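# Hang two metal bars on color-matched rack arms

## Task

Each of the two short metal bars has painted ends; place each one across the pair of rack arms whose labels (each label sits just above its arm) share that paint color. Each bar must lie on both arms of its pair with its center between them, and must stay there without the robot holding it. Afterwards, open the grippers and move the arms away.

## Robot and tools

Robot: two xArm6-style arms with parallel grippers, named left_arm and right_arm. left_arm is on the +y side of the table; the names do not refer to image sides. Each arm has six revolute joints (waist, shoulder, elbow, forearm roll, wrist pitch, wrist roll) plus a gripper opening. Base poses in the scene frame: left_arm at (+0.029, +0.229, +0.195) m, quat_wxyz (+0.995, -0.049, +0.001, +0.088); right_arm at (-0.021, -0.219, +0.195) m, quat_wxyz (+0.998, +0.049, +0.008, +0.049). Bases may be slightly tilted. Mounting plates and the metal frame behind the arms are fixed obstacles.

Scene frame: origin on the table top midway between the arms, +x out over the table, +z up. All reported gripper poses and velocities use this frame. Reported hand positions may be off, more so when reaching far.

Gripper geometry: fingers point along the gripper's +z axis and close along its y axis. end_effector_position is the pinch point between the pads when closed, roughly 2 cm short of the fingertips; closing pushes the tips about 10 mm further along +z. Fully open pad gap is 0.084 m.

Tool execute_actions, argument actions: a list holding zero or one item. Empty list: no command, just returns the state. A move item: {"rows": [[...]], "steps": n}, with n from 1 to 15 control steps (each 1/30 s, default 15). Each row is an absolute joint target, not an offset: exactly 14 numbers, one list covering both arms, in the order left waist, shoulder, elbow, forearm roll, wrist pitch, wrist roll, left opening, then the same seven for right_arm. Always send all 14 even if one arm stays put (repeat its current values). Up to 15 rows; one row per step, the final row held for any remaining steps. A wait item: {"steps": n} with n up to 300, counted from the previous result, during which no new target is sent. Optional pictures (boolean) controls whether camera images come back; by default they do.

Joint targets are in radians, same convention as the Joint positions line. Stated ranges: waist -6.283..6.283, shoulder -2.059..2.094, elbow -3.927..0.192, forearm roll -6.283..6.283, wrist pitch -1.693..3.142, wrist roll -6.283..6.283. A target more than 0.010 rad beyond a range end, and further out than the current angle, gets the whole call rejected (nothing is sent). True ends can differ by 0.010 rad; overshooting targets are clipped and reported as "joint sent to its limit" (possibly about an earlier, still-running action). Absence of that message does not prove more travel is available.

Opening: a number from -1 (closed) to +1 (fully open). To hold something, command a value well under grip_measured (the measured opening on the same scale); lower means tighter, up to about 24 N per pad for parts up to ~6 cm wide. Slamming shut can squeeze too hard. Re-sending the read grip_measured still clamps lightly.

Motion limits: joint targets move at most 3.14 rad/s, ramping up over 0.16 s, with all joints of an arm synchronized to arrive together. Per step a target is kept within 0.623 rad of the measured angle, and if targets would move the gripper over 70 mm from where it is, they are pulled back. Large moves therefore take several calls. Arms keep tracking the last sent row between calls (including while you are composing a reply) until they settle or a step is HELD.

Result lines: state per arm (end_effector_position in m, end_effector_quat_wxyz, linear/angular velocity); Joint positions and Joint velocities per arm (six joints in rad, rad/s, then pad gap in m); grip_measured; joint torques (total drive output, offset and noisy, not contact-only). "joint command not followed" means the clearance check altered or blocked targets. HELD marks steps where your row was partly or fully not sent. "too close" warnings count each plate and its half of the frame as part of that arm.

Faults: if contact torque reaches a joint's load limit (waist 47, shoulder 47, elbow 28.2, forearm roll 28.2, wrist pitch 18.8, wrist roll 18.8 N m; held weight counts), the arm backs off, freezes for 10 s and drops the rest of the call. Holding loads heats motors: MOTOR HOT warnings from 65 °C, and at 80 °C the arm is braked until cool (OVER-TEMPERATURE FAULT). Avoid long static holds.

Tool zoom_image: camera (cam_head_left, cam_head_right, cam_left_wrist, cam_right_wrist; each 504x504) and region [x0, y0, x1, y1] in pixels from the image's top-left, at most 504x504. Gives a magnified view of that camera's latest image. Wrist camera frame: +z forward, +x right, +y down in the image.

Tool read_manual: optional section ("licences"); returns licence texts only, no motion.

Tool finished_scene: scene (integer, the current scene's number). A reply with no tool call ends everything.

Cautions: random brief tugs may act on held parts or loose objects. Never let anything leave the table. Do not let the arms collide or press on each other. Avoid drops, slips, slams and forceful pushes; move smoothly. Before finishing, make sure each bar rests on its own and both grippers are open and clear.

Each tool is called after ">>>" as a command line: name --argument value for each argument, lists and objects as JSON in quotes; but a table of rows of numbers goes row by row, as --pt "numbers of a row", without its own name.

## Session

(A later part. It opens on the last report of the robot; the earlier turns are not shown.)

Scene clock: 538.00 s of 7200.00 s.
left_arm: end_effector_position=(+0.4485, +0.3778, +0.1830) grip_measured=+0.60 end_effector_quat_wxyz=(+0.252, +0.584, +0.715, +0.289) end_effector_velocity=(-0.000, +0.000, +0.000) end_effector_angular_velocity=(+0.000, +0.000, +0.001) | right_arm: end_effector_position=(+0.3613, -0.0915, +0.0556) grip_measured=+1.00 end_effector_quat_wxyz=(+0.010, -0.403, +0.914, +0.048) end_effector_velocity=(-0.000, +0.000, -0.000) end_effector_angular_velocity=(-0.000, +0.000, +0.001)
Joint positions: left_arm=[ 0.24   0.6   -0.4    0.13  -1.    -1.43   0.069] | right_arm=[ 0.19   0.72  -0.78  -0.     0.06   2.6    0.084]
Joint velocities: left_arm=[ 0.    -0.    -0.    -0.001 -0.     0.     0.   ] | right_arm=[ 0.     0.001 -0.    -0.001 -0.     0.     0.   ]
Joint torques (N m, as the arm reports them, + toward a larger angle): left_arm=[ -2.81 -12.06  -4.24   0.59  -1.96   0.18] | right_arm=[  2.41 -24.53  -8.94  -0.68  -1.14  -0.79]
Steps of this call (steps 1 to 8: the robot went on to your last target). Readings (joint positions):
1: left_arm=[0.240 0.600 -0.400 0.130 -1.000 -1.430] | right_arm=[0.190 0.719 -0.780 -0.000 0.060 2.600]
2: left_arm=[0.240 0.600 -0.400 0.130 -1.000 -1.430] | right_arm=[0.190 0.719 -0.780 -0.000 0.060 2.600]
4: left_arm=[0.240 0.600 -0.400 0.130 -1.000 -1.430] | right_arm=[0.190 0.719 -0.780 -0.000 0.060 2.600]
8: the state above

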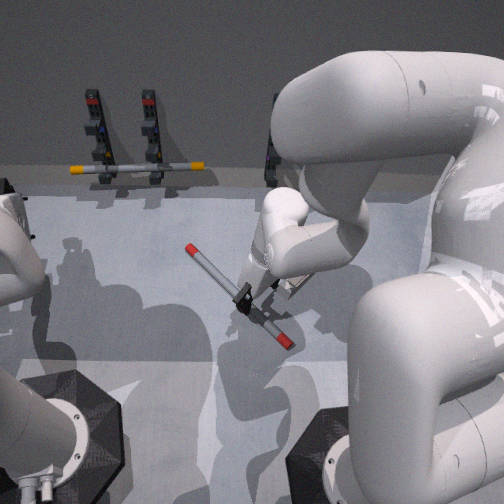

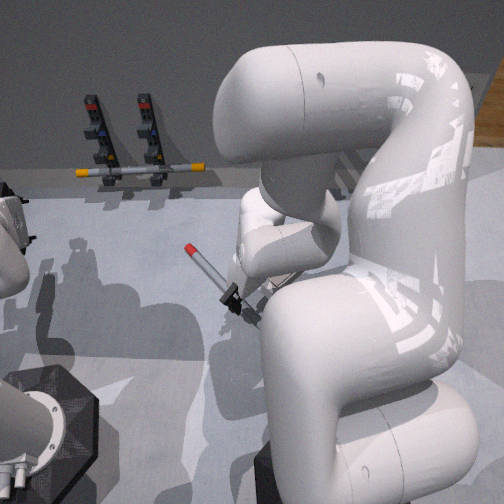

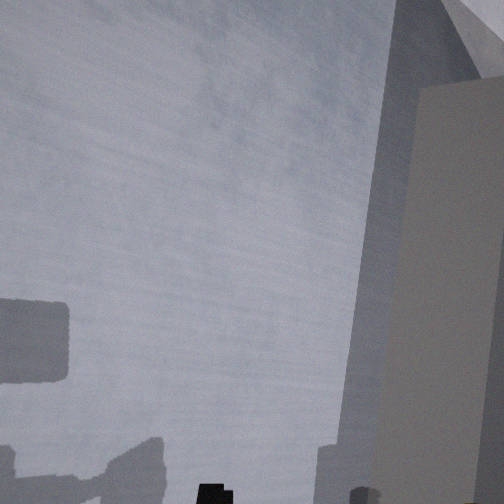

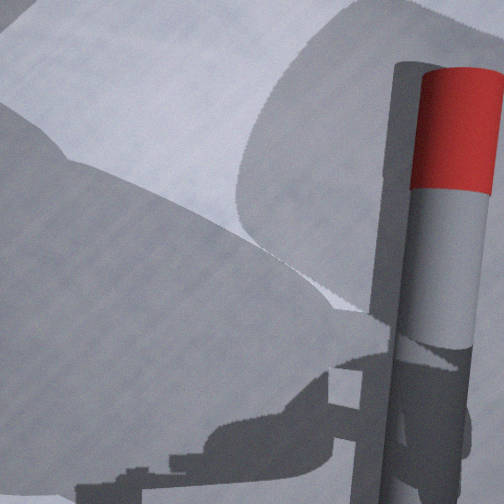

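>>> execute_actions --actions '[{"rows":[[0.24,0.6,-0.4,0.13,-1.0,-1.43,0.6,0.2,0.77,-0.78,0,0.02,2.6,1],[0.24,0.6,-0.4,0.13,-1.0,-1.43,0.6,0.2,0.77,-0.78,0,0.02,2.6,1],[0.24,0.6,-0.4,0.13,-1.0,-1.43,0.6,0.2,0.77,-0.78,0,0.02,2.6,1],[0.24,0.6,-0.4,0.13,-1.0,-1.43,0.6,0.2,0.77,-0.78,0,0.02,2.6,1],[0.24,0.6,-0.4,0.13,-1.0,-1.43,0.6,0.2,0.77,-0.78,0,0.02,2.6,1],[0.24,0.6,-0.4,0.13,-1.0,-1.43,0.6,0.2,0.77,-0.78,0,0.02,2.6,1],[0.24,0.6,-0.4,0.13,-1.0,-1.43,0.6,0.2,0.77,-0.78,0,0.02,2.6,1],[0.24,0.6,-0.4,0.13,-1.0,-1.43,0.6,0.2,0.77,-0.78,0,0.02,2.6,-1]]}]'

>>> execute_actions --actions '[{"steps":20}]'

Scene clock: 548.97 s of 7200.00 s.
left_arm: end_effector_position=(+0.4485, +0.3778, +0.1830) grip_measured=+0.60 end_effector_quat_wxyz=(+0.252, +0.584, +0.715, +0.289) end_effector_velocity=(+0.000, -0.000, +0.000) end_effector_angular_velocity=(+0.000, -0.001, -0.000) | right_arm: end_effector_position=(+0.3497, -0.0892, +0.0393) grip_measured=-0.04 end_effector_quat_wxyz=(+0.005, -0.407, +0.912, +0.049) end_effector_velocity=(-0.002, -0.000, -0.002) end_effector_angular_velocity=(-0.001, +0.004, +0.001)
Joint positions: left_arm=[ 0.24   0.6   -0.4    0.13  -1.    -1.43   0.069] | right_arm=[ 0.2    0.769 -0.78   0.     0.02   2.6    0.042]
Joint velocities: left_arm=[-0.    -0.001  0.     0.    -0.    -0.    -0.   ] | right_arm=[ 0.001  0.005  0.002  0.    -0.003  0.    -0.177]
Joint torques (N m, as the arm reports them, + toward a larger angle): left_arm=[ -1.47 -12.09  -3.69   0.7   -1.99   0.3 ] | right_arm=[  2.06 -24.98  -8.83  -0.16  -1.44  -0.42]
Steps of this call (steps 1 to 15: the robot went on to your last target; steps 16 to 90: nothing new was sent; then 7.47 s passed at rest; steps 91 to 105: all 15 steps of this action). Readings (joint positions):
91: left_arm=[0.240 0.600 -0.400 0.130 -1.000 -1.430] | right_arm=[0.190 0.720 -0.780 0.000 0.060 2.600]
92: left_arm=[0.240 0.600 -0.400 0.130 -1.000 -1.430] | right_arm=[0.191 0.723 -0.780 0.000 0.056 2.600]
94: left_arm=[0.240 0.600 -0.400 0.130 -1.000 -1.430] | right_arm=[0.194 0.741 -0.782 0.000 0.041 2.600]
98: left_arm=[0.240 0.600 -0.400 0.130 -1.000 -1.430] | right_arm=[0.199 0.766 -0.778 -0.000 0.025 2.600]
105: the state above

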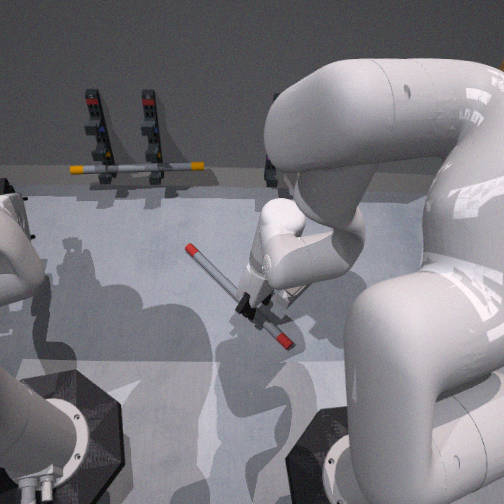

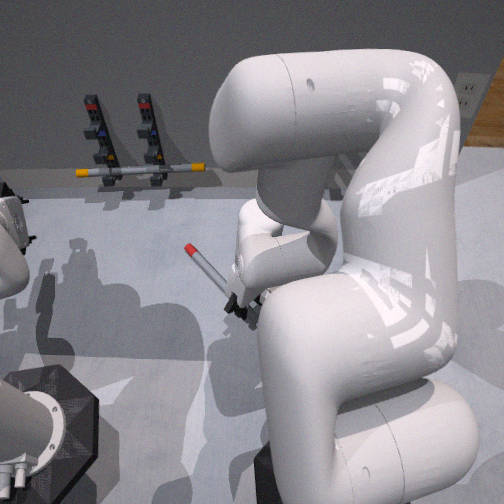

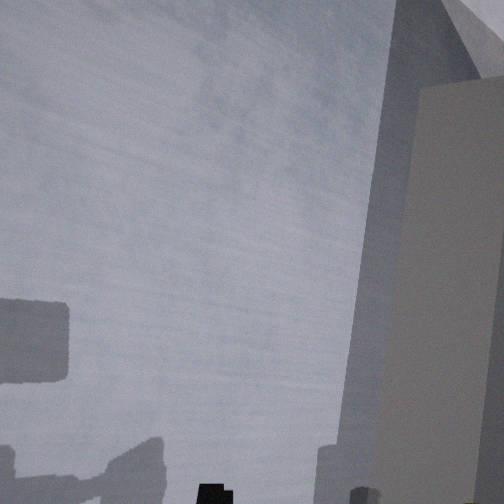

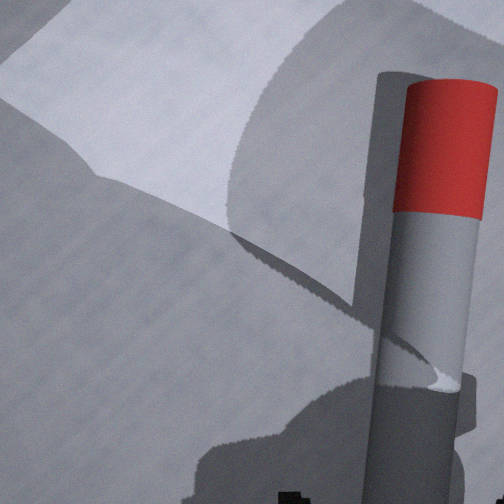

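Scene clock: 549.63 s of 7200.00 s.
left_arm: end_effector_position=(+0.4485, +0.3778, +0.1830) grip_measured=+0.60 end_effector_quat_wxyz=(+0.252, +0.584, +0.715, +0.289) end_effector_velocity=(+0.000, -0.000, +0.000) end_effector_angular_velocity=(+0.000, -0.000, -0.001) | right_arm: end_effector_position=(+0.3500, -0.0894, +0.0398) grip_measured=-0.83 end_effector_quat_wxyz=(+0.006, -0.407, +0.912, +0.049) end_effector_velocity=(-0.000, +0.000, -0.001) end_effector_angular_velocity=(-0.000, +0.001, +0.001)
Joint positions: left_arm=[ 0.24   0.6   -0.4    0.13  -1.    -1.43   0.069] | right_arm=[ 0.2    0.768 -0.78   0.     0.02   2.6    0.008]
Joint velocities: left_arm=[ 0.    -0.     0.     0.001 -0.     0.     0.   ] | right_arm=[ 0.001  0.002 -0.001  0.    -0.001 -0.     0.   ]
Joint torques (N m, as the arm reports them, + toward a larger angle): left_arm=[ -0.82 -12.13  -4.28   0.84  -1.93   0.4 ] | right_arm=[  3.89 -11.72 -12.16  -0.8   -2.04  -0.56]
Steps of this call (steps 1 to 15: the robot went on to your last target; steps 16 to 20: nothing new was sent). Readings (joint positions):
1: left_arm=[0.240 0.600 -0.400 0.130 -1.000 -1.430] | right_arm=[0.200 0.770 -0.780 0.000 0.020 2.600]
2: left_arm=[0.240 0.600 -0.400 0.130 -1.000 -1.430] | right_arm=[0.200 0.770 -0.780 0.000 0.020 2.600]
4: left_arm=[0.240 0.600 -0.400 0.130 -1.000 -1.430] | right_arm=[0.200 0.770 -0.780 0.000 0.020 2.600]
8: left_arm=[0.240 0.600 -0.400 0.130 -1.000 -1.430] | right_arm=[0.200 0.767 -0.779 0.000 0.021 2.600]
20: the state above
All arms were judged still, so your last target was given up. Only a new action makes them travel on or press farther. Fingers that are still opening or closing keep moving.

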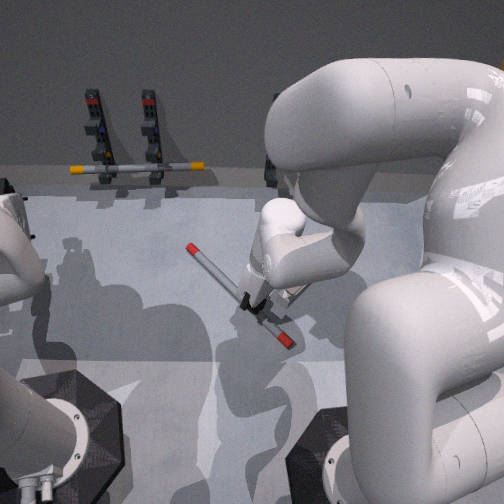

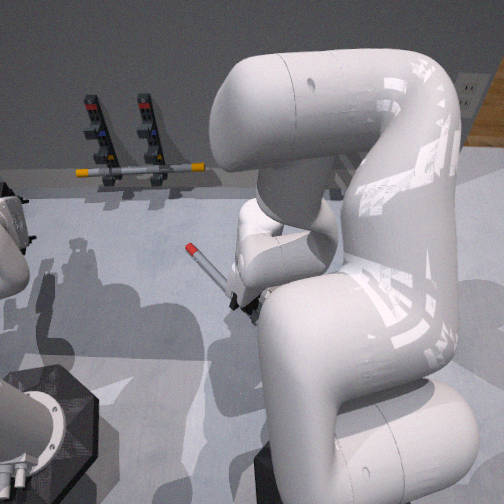

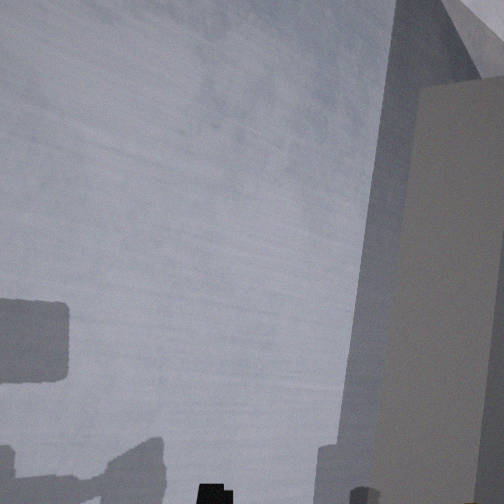

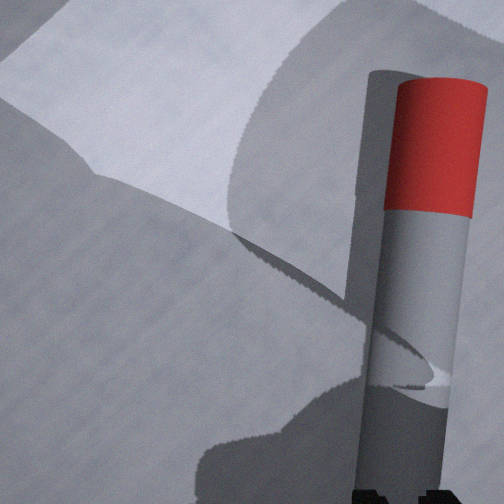

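>>> execute_actions --actions '[{"rows":[[0.24,0.6,-0.4,0.13,-1.0,-1.43,0.6,0.2,0.72,-0.78,0,0.06,2.6,1]]}]'

>>> execute_actions --actions '[{"rows":[[0.24,0.6,-0.4,0.13,-1.0,-1.43,0.6,0.21,0.83,-0.82,0,0.0,2.6,1]]}]'

>>> execute_actions --actions '[{"rows":[[0.24,0.6,-0.4,0.13,-1.0,-1.43,0.6,0.21,0.83,-0.82,0,0.0,2.6,-1]]}]'

>>> execute_actions --actions '[{"steps":15}]'

Scene clock: 558.97 s of 7200.00 s.
left_arm: end_effector_position=(+0.4485, +0.3778, +0.1830) grip_measured=+0.60 end_effector_quat_wxyz=(+0.252, +0.584, +0.715, +0.289) end_effector_velocity=(+0.000, -0.000, +0.000) end_effector_angular_velocity=(+0.000, -0.000, -0.001) | right_arm: end_effector_position=(+0.3594, -0.0877, +0.0551) grip_measured=+1.00 end_effector_quat_wxyz=(+0.009, -0.407, +0.912, +0.048) end_effector_velocity=(+0.004, -0.000, +0.004) end_effector_angular_velocity=(+0.002, -0.007, -0.004)
Joint positions: left_arm=[ 0.24   0.6   -0.4    0.13  -1.    -1.43   0.069] | right_arm=[ 0.2    0.722 -0.78  -0.     0.06   2.6    0.084]
Joint velocities: left_arm=[-0.001 -0.    -0.     0.     0.    -0.     0.   ] | right_arm=[-0.002 -0.012 -0.     0.001  0.004  0.     0.008]
Joint torques (N m, as the arm reports them, + toward a larger angle): left_arm=[ -1.65 -12.03  -4.23   0.95  -1.99   0.5 ] | right_arm=[  1.49 -24.65  -9.55  -0.26  -1.27  -0.73]
Steps of this call (steps 1 to 90: nothing new was sent; then 5.83 s passed at rest; steps 91 to 105: all 15 steps of this action). Readings (joint positions):
91: left_arm=[0.240 0.600 -0.400 0.130 -1.000 -1.430] | right_arm=[0.200 0.769 -0.780 -0.000 0.020 2.600]
92: left_arm=[0.240 0.600 -0.400 0.130 -1.000 -1.430] | right_arm=[0.201 0.769 -0.782 -0.000 0.022 2.600]
94: left_arm=[0.240 0.600 -0.400 0.130 -1.000 -1.430] | right_arm=[0.202 0.756 -0.781 -0.001 0.037 2.600]
98: left_arm=[0.240 0.600 -0.400 0.130 -1.000 -1.430] | right_arm=[0.201 0.730 -0.783 -0.000 0.054 2.600]
105: the state above

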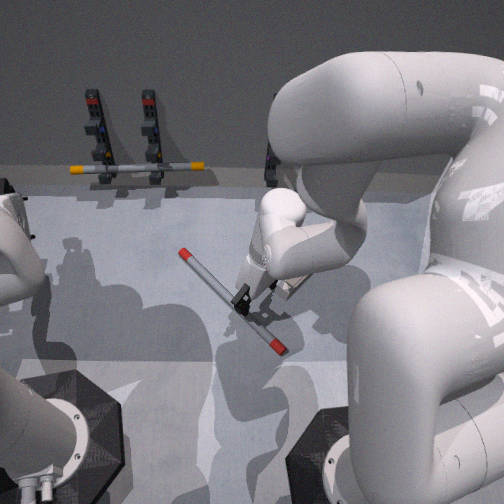

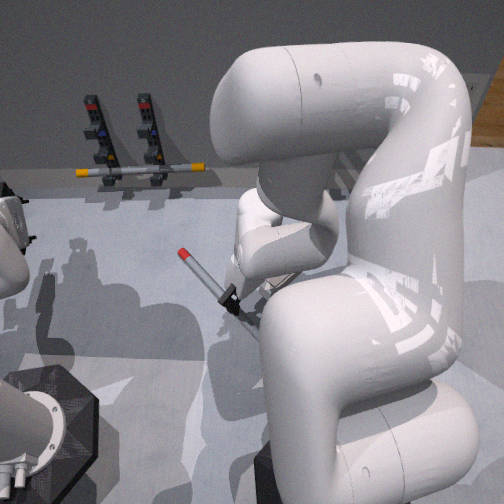

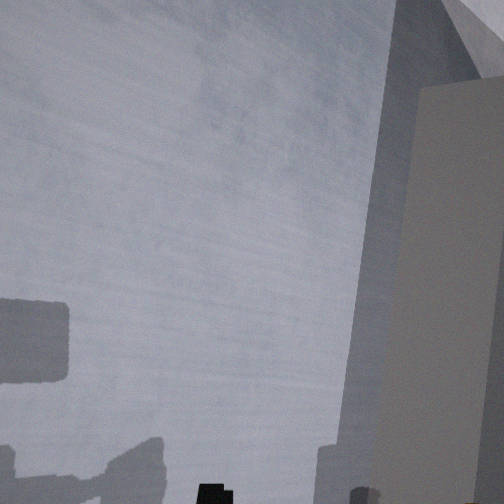

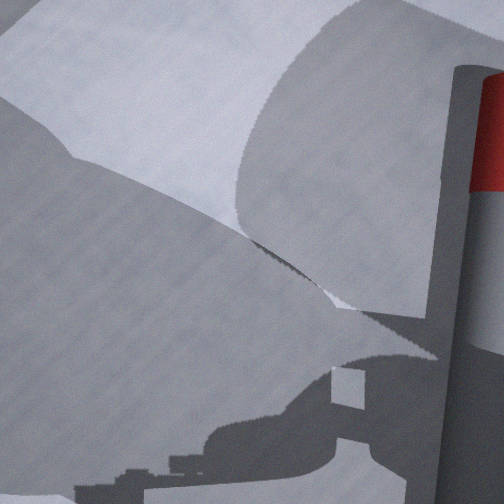

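Scene clock: 559.47 s of 7200.00 s.
left_arm: end_effector_position=(+0.4485, +0.3778, +0.1830) grip_measured=+0.60 end_effector_quat_wxyz=(+0.252, +0.584, +0.715, +0.289) end_effector_velocity=(+0.000, +0.000, +0.000) end_effector_angular_velocity=(+0.000, -0.000, +0.001) | right_arm: end_effector_position=(+0.3501, -0.0832, +0.0238) grip_measured=+1.00 end_effector_quat_wxyz=(+0.005, -0.412, +0.910, +0.049) end_effector_velocity=(+0.000, +0.001, -0.001) end_effector_angular_velocity=(+0.001, -0.002, +0.002)
Joint positions: left_arm=[ 0.24   0.6   -0.4    0.13  -1.    -1.43   0.069] | right_arm=[ 0.21   0.829 -0.819 -0.     0.001  2.6    0.084]
Joint velocities: left_arm=[-0.    -0.    -0.    -0.001 -0.    -0.     0.   ] | right_arm=[ 0.002  0.005 -0.003  0.    -0.005  0.     0.   ]
Joint torques (N m, as the arm reports them, + toward a larger angle): left_arm=[ -0.95 -12.09  -3.89   0.83  -2.27   0.52] | right_arm=[  1.21 -25.5   -9.99   0.27  -2.01  -0.4 ]
Steps of this call (steps 1 to 15: all 15 steps of this action). Readings (joint positions):
1: left_arm=[0.240 0.600 -0.400 0.130 -1.000 -1.430] | right_arm=[0.200 0.722 -0.780 -0.000 0.060 2.600]
2: left_arm=[0.240 0.600 -0.400 0.130 -1.000 -1.430] | right_arm=[0.200 0.725 -0.782 -0.000 0.057 2.600]
4: left_arm=[0.240 0.600 -0.400 0.130 -1.000 -1.430] | right_arm=[0.203 0.758 -0.797 -0.000 0.037 2.600]
8: left_arm=[0.240 0.600 -0.400 0.130 -1.000 -1.430] | right_arm=[0.209 0.819 -0.812 -0.000 0.009 2.600]
15: the state above

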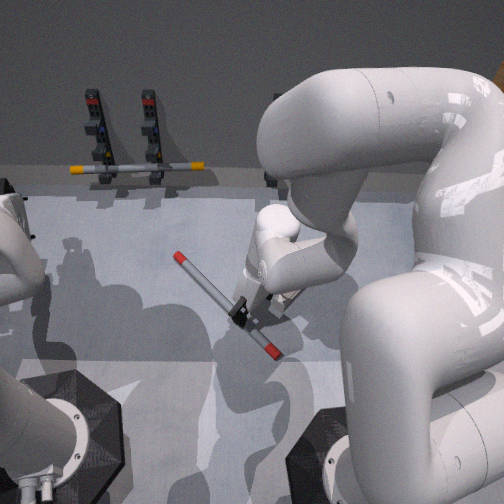

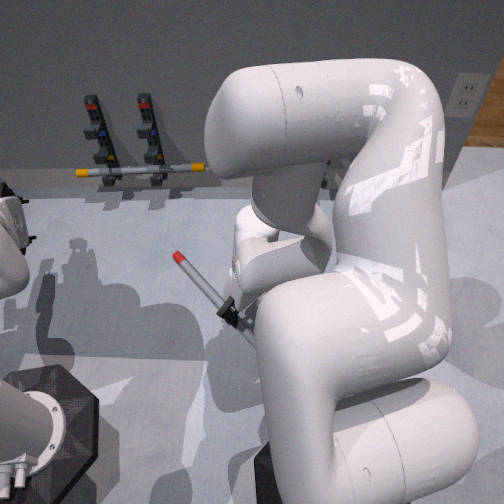

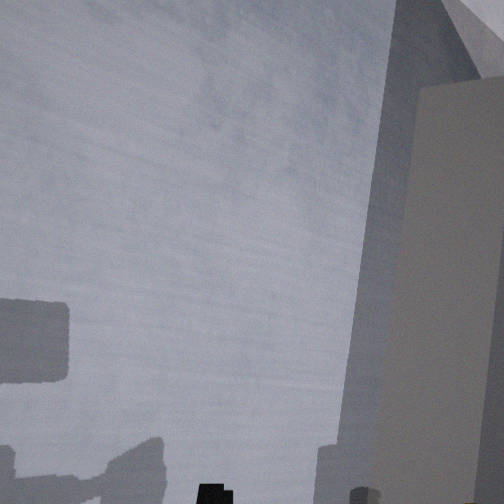

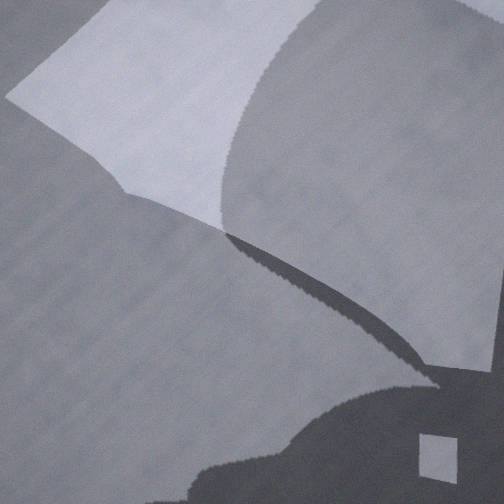

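Scene clock: 559.97 s of 7200.00 s.
left_arm: end_effector_position=(+0.4485, +0.3778, +0.1830) grip_measured=+0.60 end_effector_quat_wxyz=(+0.252, +0.584, +0.715, +0.289) end_effector_velocity=(+0.000, -0.000, -0.000) end_effector_angular_velocity=(+0.000, +0.000, -0.001) | right_arm: end_effector_position=(+0.3502, -0.0831, +0.0236) grip_measured=+0.95 end_effector_quat_wxyz=(+0.005, -0.412, +0.910, +0.049) end_effector_velocity=(+0.001, -0.001, -0.002) end_effector_angular_velocity=(+0.000, -0.001, -0.005)
Joint positions: left_arm=[ 0.24   0.6   -0.4    0.13  -1.    -1.43   0.069] | right_arm=[ 0.21   0.829 -0.819 -0.     0.     2.6    0.082]
Joint velocities: left_arm=[-0.001  0.     0.    -0.001  0.     0.     0.   ] | right_arm=[-0.004  0.006 -0.004  0.    -0.003 -0.     0.004]
Joint torques (N m, as the arm reports them, + toward a larger angle): left_arm=[ -1.33 -12.    -3.71   1.04  -2.13   0.46] | right_arm=[ -3.39 -16.57 -16.46   0.41  -3.28  -0.66]
Steps of this call (steps 1 to 15: all 15 steps of this action). Readings (joint positions):
1: left_arm=[0.240 0.600 -0.400 0.130 -1.000 -1.430] | right_arm=[0.210 0.829 -0.819 -0.000 0.001 2.600]
2: left_arm=[0.240 0.600 -0.400 0.130 -1.000 -1.430] | right_arm=[0.211 0.827 -0.818 -0.000 0.002 2.600]
4: left_arm=[0.240 0.600 -0.400 0.130 -1.000 -1.430] | right_arm=[0.213 0.826 -0.817 -0.001 0.002 2.600]
8: left_arm=[0.240 0.600 -0.400 0.130 -1.000 -1.430] | right_arm=[0.212 0.827 -0.818 -0.001 0.002 2.600]
15: the state above

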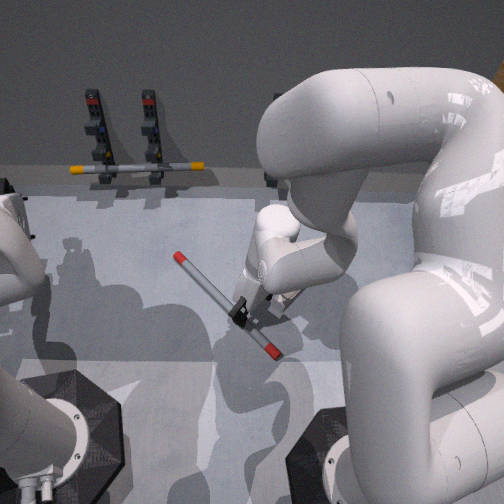

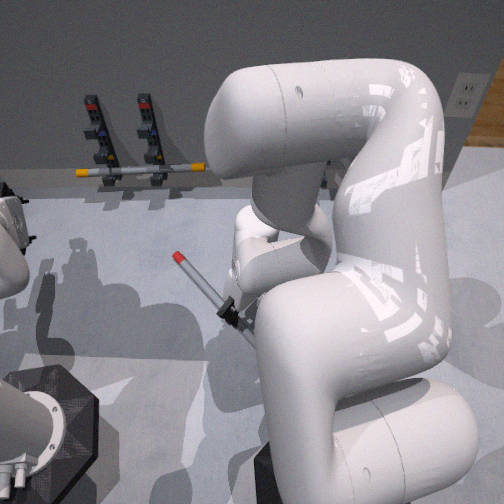

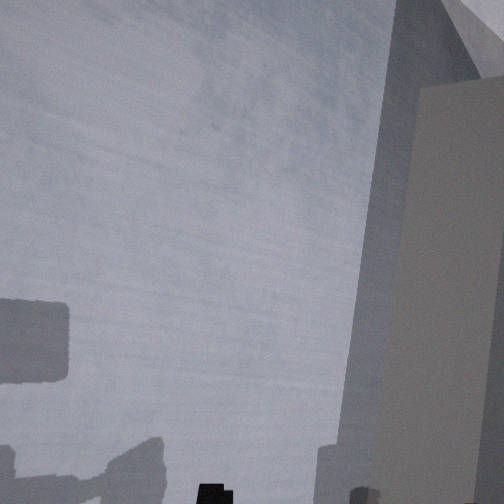

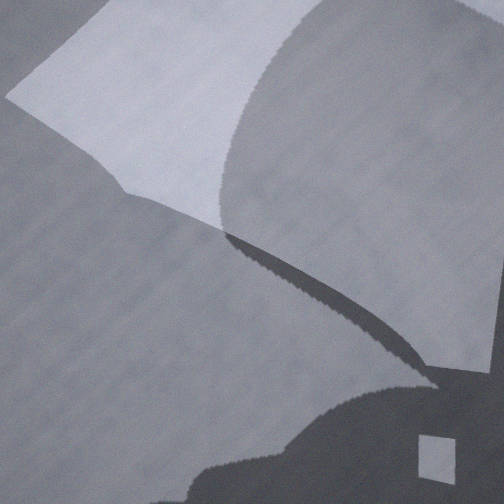

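Scene clock: 560.47 s of 7200.00 s.
left_arm: end_effector_position=(+0.4485, +0.3778, +0.1830) grip_measured=+0.60 end_effector_quat_wxyz=(+0.252, +0.584, +0.715, +0.289) end_effector_velocity=(-0.000, +0.000, -0.000) end_effector_angular_velocity=(-0.000, +0.000, +0.000) | right_arm: end_effector_position=(+0.3504, -0.0832, +0.0234) grip_measured=+0.97 end_effector_quat_wxyz=(+0.005, -0.412, +0.910, +0.049) end_effector_velocity=(+0.001, +0.000, +0.001) end_effector_angular_velocity=(+0.000, -0.001, +0.001)
Joint positions: left_arm=[ 0.24   0.6   -0.4    0.13  -1.    -1.43   0.069] | right_arm=[ 0.21   0.83  -0.82   0.     0.     2.6    0.083]
Joint velocities: left_arm=[0.001 0.    0.    0.    0.    0.    0.   ] | right_arm=[ 0.    -0.001  0.    -0.001  0.    -0.    -0.   ]
Joint torques (N m, as the arm reports them, + toward a larger angle): left_arm=[ -1.29 -12.38  -3.93   0.78  -2.13   0.71] | right_arm=[ -2.99 -17.63 -16.43   0.68  -3.29  -0.49]
Steps of this call (steps 1 to 15: the robot went on to your last target). Readings (joint positions):
1: left_arm=[0.240 0.600 -0.400 0.130 -1.000 -1.430] | right_arm=[0.210 0.830 -0.820 -0.000 0.000 2.600]
2: left_arm=[0.240 0.600 -0.400 0.130 -1.000 -1.430] | right_arm=[0.210 0.830 -0.820 -0.000 0.000 2.600]
4: left_arm=[0.240 0.600 -0.400 0.130 -1.000 -1.430] | right_arm=[0.210 0.830 -0.820 -0.000 0.000 2.600]
8: left_arm=[0.240 0.600 -0.400 0.130 -1.000 -1.430] | right_arm=[0.210 0.830 -0.820 0.000 0.000 2.600]
15: the state above
All arms were judged still, so your last target was given up. Only a new action makes them travel on or press farther. Fingers that are still opening or closing keep moving.

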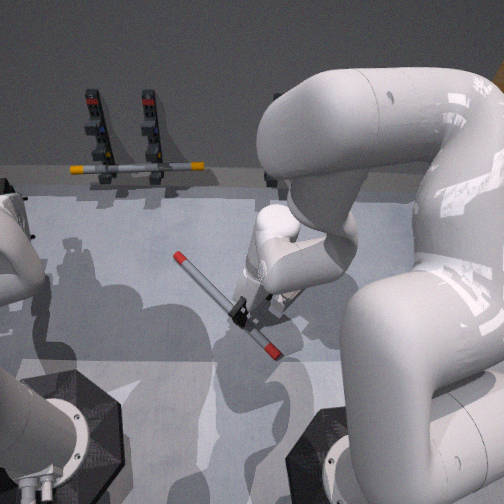

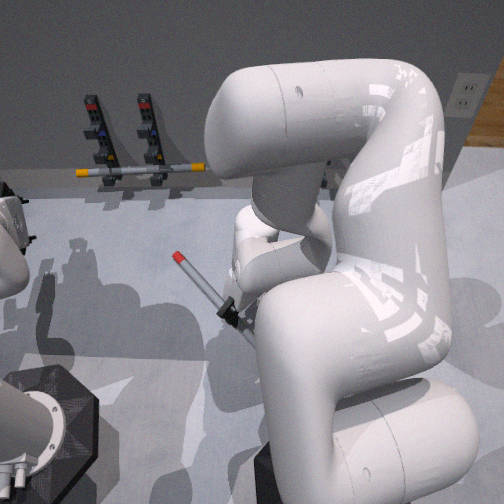

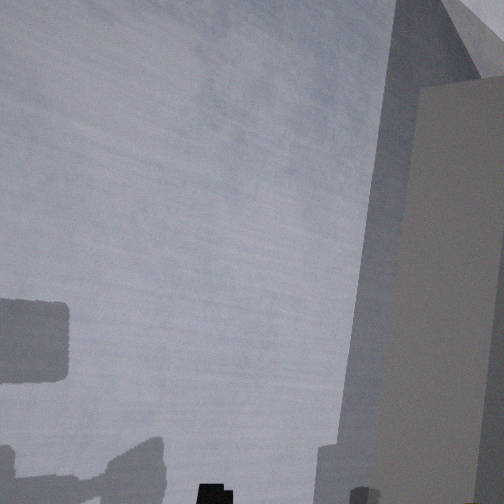

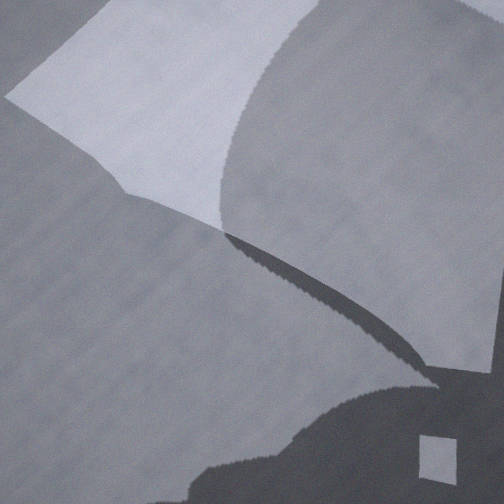

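>>> execute_actions --actions '[{"rows":[[0.24,0.6,-0.4,0.13,-1.0,-1.43,0.6,0.21,0.66,-0.78,0,0.12,2.6,1],[0.24,0.6,-0.4,0.13,-1.0,-1.43,0.6,0.21,0.66,-0.78,0,0.12,2.6,1],[0.24,0.6,-0.4,0.13,-1.0,-1.43,0.6,0.21,0.66,-0.78,0,0.12,2.6,1],[0.24,0.6,-0.4,0.13,-1.0,-1.43,0.6,0.21,0.66,-0.78,0,0.12,2.6,1],[0.24,0.6,-0.4,0.13,-1.0,-1.43,0.6,0.21,0.66,-0.78,0,0.12,2.6,1],[0.24,0.6,-0.4,0.13,-1.0,-1.43,0.6,0.21,0.66,-0.78,0,0.12,2.6,1],[0.24,0.6,-0.4,0.13,-1.0,-1.43,0.6,0.21,0.66,-0.78,0,0.12,2.6,1],[0.24,0.6,-0.4,0.13,-1.0,-1.43,0.6,0.33,0.68,-0.78,0,0.1,2.7,1]]}]'

>>> execute_actions --actions '[{"steps":10}]'

Scene clock: 573.73 s of 7200.00 s.
left_arm: end_effector_position=(+0.4485, +0.3778, +0.1830) grip_measured=+0.60 end_effector_quat_wxyz=(+0.252, +0.584, +0.715, +0.289) end_effector_velocity=(+0.000, -0.000, +0.000) end_effector_angular_velocity=(+0.000, -0.000, -0.000) | right_arm: end_effector_position=(+0.3486, -0.0430, +0.0731) grip_measured=+1.00 end_effector_quat_wxyz=(+0.009, -0.421, +0.906, +0.048) end_effector_velocity=(-0.037, +0.072, +0.002) end_effector_angular_velocity=(-0.001, -0.000, +0.024)
Joint positions: left_arm=[ 0.24   0.6   -0.4    0.13  -1.    -1.43   0.069] | right_arm=[ 0.317  0.681 -0.78  -0.     0.102  2.686  0.084]
Joint velocities: left_arm=[-0. -0. -0.  0. -0. -0.  0.] | right_arm=[ 0.198  0.015  0.006  0.001 -0.019  0.173  0.001]
Joint torques (N m, as the arm reports them, + toward a larger angle): left_arm=[ -2.09 -11.2   -3.8    0.76  -2.11   0.31] | right_arm=[ -2.03 -25.28 -11.41  -0.27  -1.13  -1.07]
Steps of this call (steps 1 to 90: nothing new was sent; then 9.77 s passed at rest; steps 91 to 105: all 15 steps of this action). Readings (joint positions):
91: left_arm=[0.240 0.600 -0.400 0.130 -1.000 -1.430] | right_arm=[0.210 0.830 -0.820 0.000 0.000 2.600]
92: left_arm=[0.240 0.600 -0.400 0.130 -1.000 -1.430] | right_arm=[0.210 0.827 -0.819 0.000 0.003 2.600]
94: left_arm=[0.240 0.600 -0.400 0.130 -1.000 -1.430] | right_arm=[0.208 0.788 -0.809 0.001 0.033 2.600]
98: left_arm=[0.240 0.600 -0.400 0.130 -1.000 -1.430] | right_arm=[0.208 0.683 -0.794 0.001 0.097 2.600]
105: the state above

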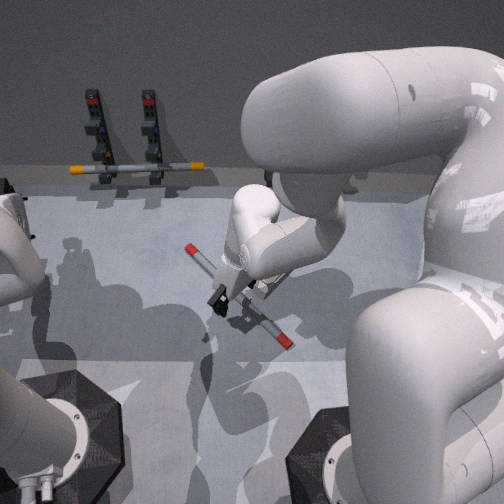

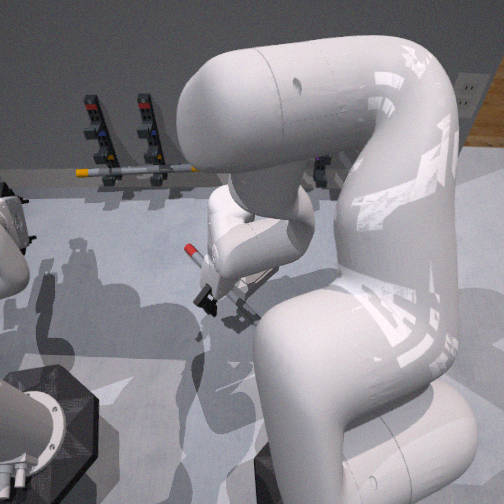

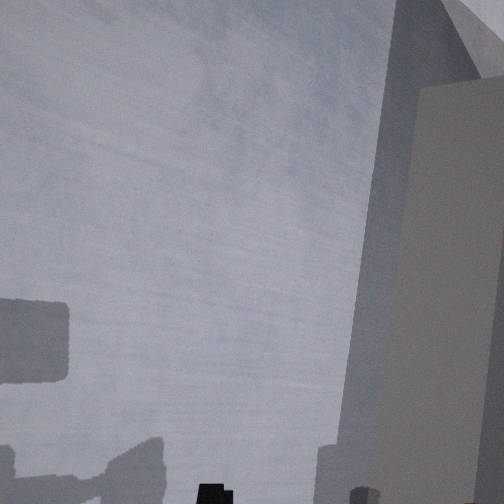

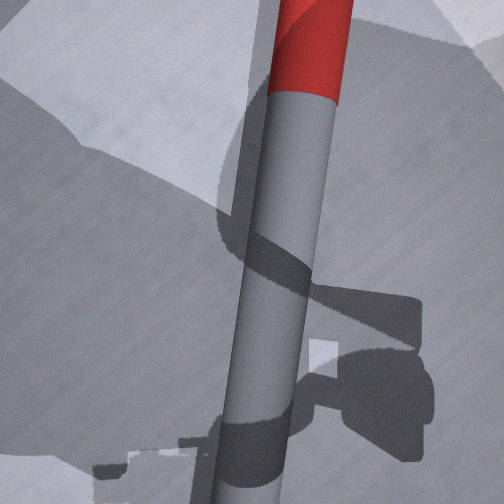

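Scene clock: 574.07 s of 7200.00 s.
left_arm: end_effector_position=(+0.4485, +0.3778, +0.1830) grip_measured=+0.60 end_effector_quat_wxyz=(+0.252, +0.584, +0.715, +0.289) end_effector_velocity=(-0.000, +0.001, -0.000) end_effector_angular_velocity=(-0.000, +0.000, +0.003) | right_arm: end_effector_position=(+0.3475, -0.0383, +0.0740) grip_measured=+1.00 end_effector_quat_wxyz=(+0.011, -0.420, +0.906, +0.048) end_effector_velocity=(-0.001, +0.002, +0.001) end_effector_angular_velocity=(+0.000, -0.001, +0.003)
Joint positions: left_arm=[ 0.24   0.6   -0.4    0.13  -1.    -1.43   0.069] | right_arm=[ 0.329  0.68  -0.78   0.     0.1    2.7    0.084]
Joint velocities: left_arm=[ 0.003  0.    -0.    -0.    -0.     0.    -0.   ] | right_arm=[ 0.005 -0.001  0.    -0.    -0.     0.003  0.   ]
Joint torques (N m, as the arm reports them, + toward a larger angle): left_arm=[ -1.9  -11.46  -4.06   0.93  -2.25   0.16] | right_arm=[  2.58 -25.01 -10.57  -0.33  -1.48  -0.8 ]
Steps of this call (steps 1 to 10: the robot went on to your last target). Readings (joint positions):
1: left_arm=[0.240 0.600 -0.400 0.130 -1.000 -1.430] | right_arm=[0.322 0.681 -0.780 -0.000 0.101 2.691]
2: left_arm=[0.240 0.600 -0.400 0.130 -1.000 -1.430] | right_arm=[0.325 0.681 -0.780 -0.000 0.101 2.694]
4: left_arm=[0.240 0.600 -0.400 0.130 -1.000 -1.430] | right_arm=[0.327 0.681 -0.780 0.000 0.100 2.697]
8: left_arm=[0.240 0.600 -0.400 0.130 -1.000 -1.430] | right_arm=[0.329 0.680 -0.780 0.000 0.100 2.699]
10: the state above

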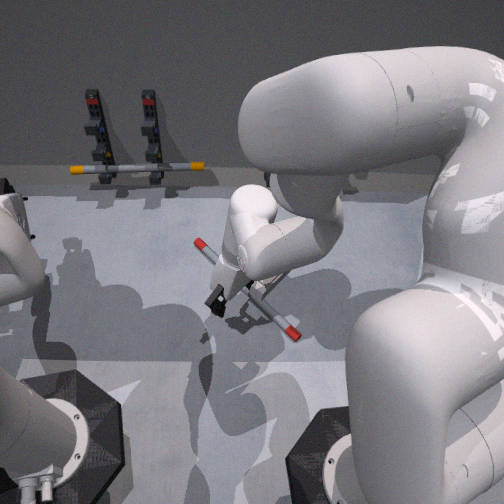

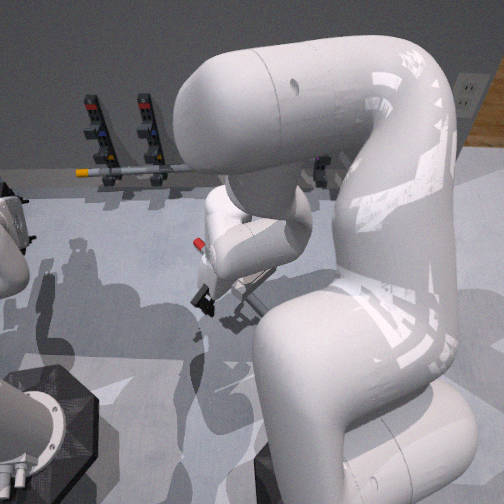

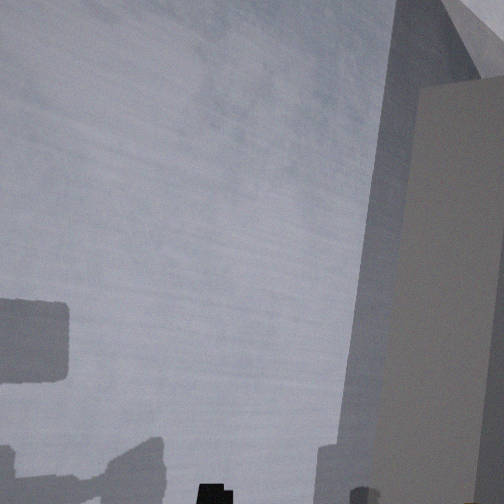

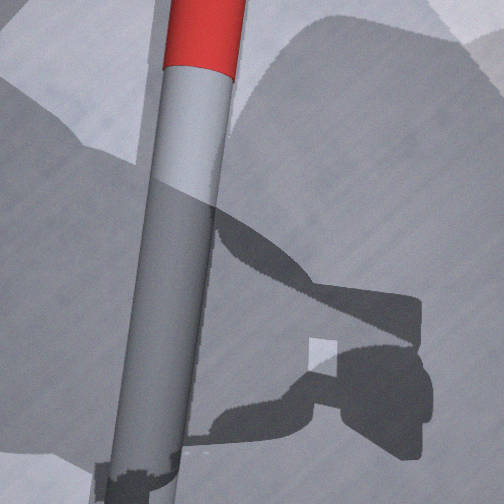

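>>> execute_actions --actions '[]'

Scene clock: 587.87 s of 7200.00 s.
left_arm: end_effector_position=(+0.4485, +0.3778, +0.1830) grip_measured=+0.60 end_effector_quat_wxyz=(+0.252, +0.584, +0.715, +0.289) end_effector_velocity=(-0.000, +0.000, -0.000) end_effector_angular_velocity=(+0.000, +0.000, +0.001) | right_arm: end_effector_position=(+0.3474, -0.0379, +0.0741) grip_measured=+1.00 end_effector_quat_wxyz=(+0.011, -0.421, +0.906, +0.048) end_effector_velocity=(-0.000, -0.000, -0.001) end_effector_angular_velocity=(-0.001, +0.001, +0.000)
Joint positions: left_arm=[ 0.24   0.6   -0.4    0.13  -1.    -1.43   0.069] | right_arm=[ 0.33   0.68  -0.78   0.     0.1    2.7    0.084]
Joint velocities: left_arm=[-0.     0.    -0.    -0.001 -0.    -0.     0.   ] | right_arm=[-0.     0.001 -0.    -0.     0.    -0.    -0.   ]
Joint torques (N m, as the arm reports them, + toward a larger angle): left_arm=[ -0.18 -12.69  -4.17   0.8   -1.61   0.52] | right_arm=[  1.97 -23.92 -10.49  -0.1   -1.13  -0.76]
Steps of this call (steps 1 to 30: the robot went on to your last target; steps 31 to 250: nothing new was sent; then 5.47 s passed at rest). Readings (joint positions):
1: left_arm=[0.240 0.600 -0.400 0.130 -1.000 -1.430] | right_arm=[0.329 0.680 -0.780 0.000 0.100 2.700]
2: left_arm=[0.240 0.600 -0.400 0.130 -1.000 -1.430] | right_arm=[0.329 0.680 -0.780 0.000 0.100 2.700]
4: left_arm=[0.240 0.600 -0.400 0.130 -1.000 -1.430] | right_arm=[0.330 0.680 -0.780 0.000 0.100 2.700]
8: left_arm=[0.240 0.600 -0.400 0.130 -1.000 -1.430] | right_arm=[0.330 0.680 -0.780 0.000 0.100 2.700]
250: the state above
All arms were judged still, so your last target was given up. Only a new action makes them travel on or press farther. Fingers that are still opening or closing keep moving.

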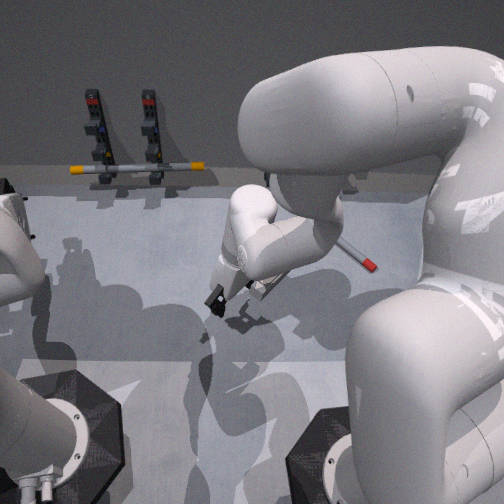

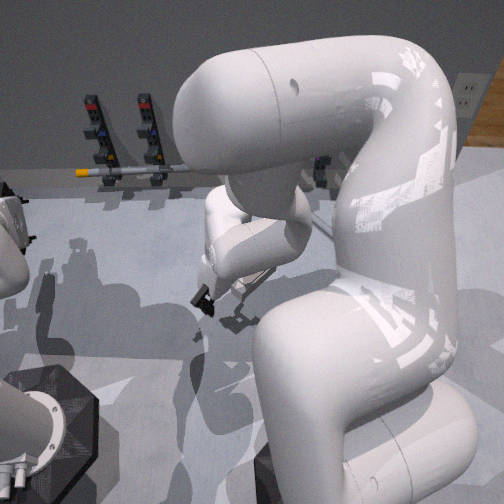

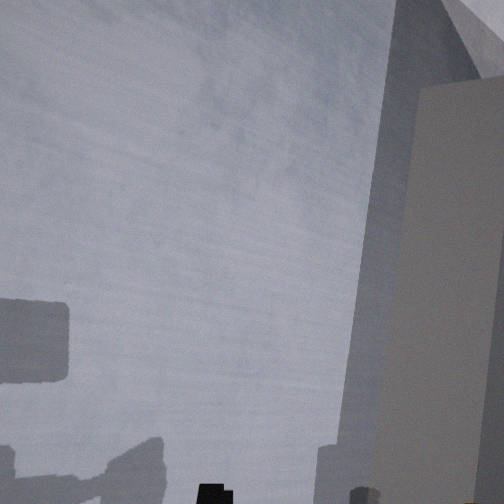

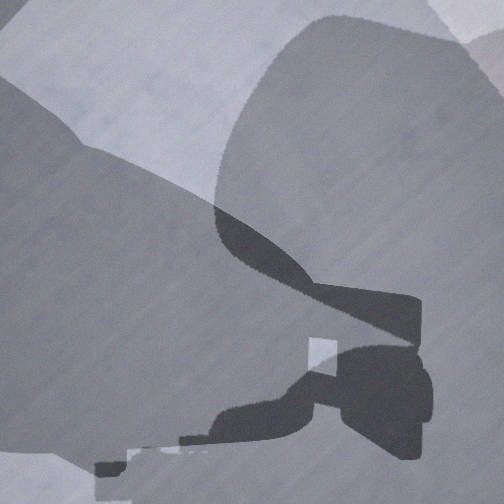

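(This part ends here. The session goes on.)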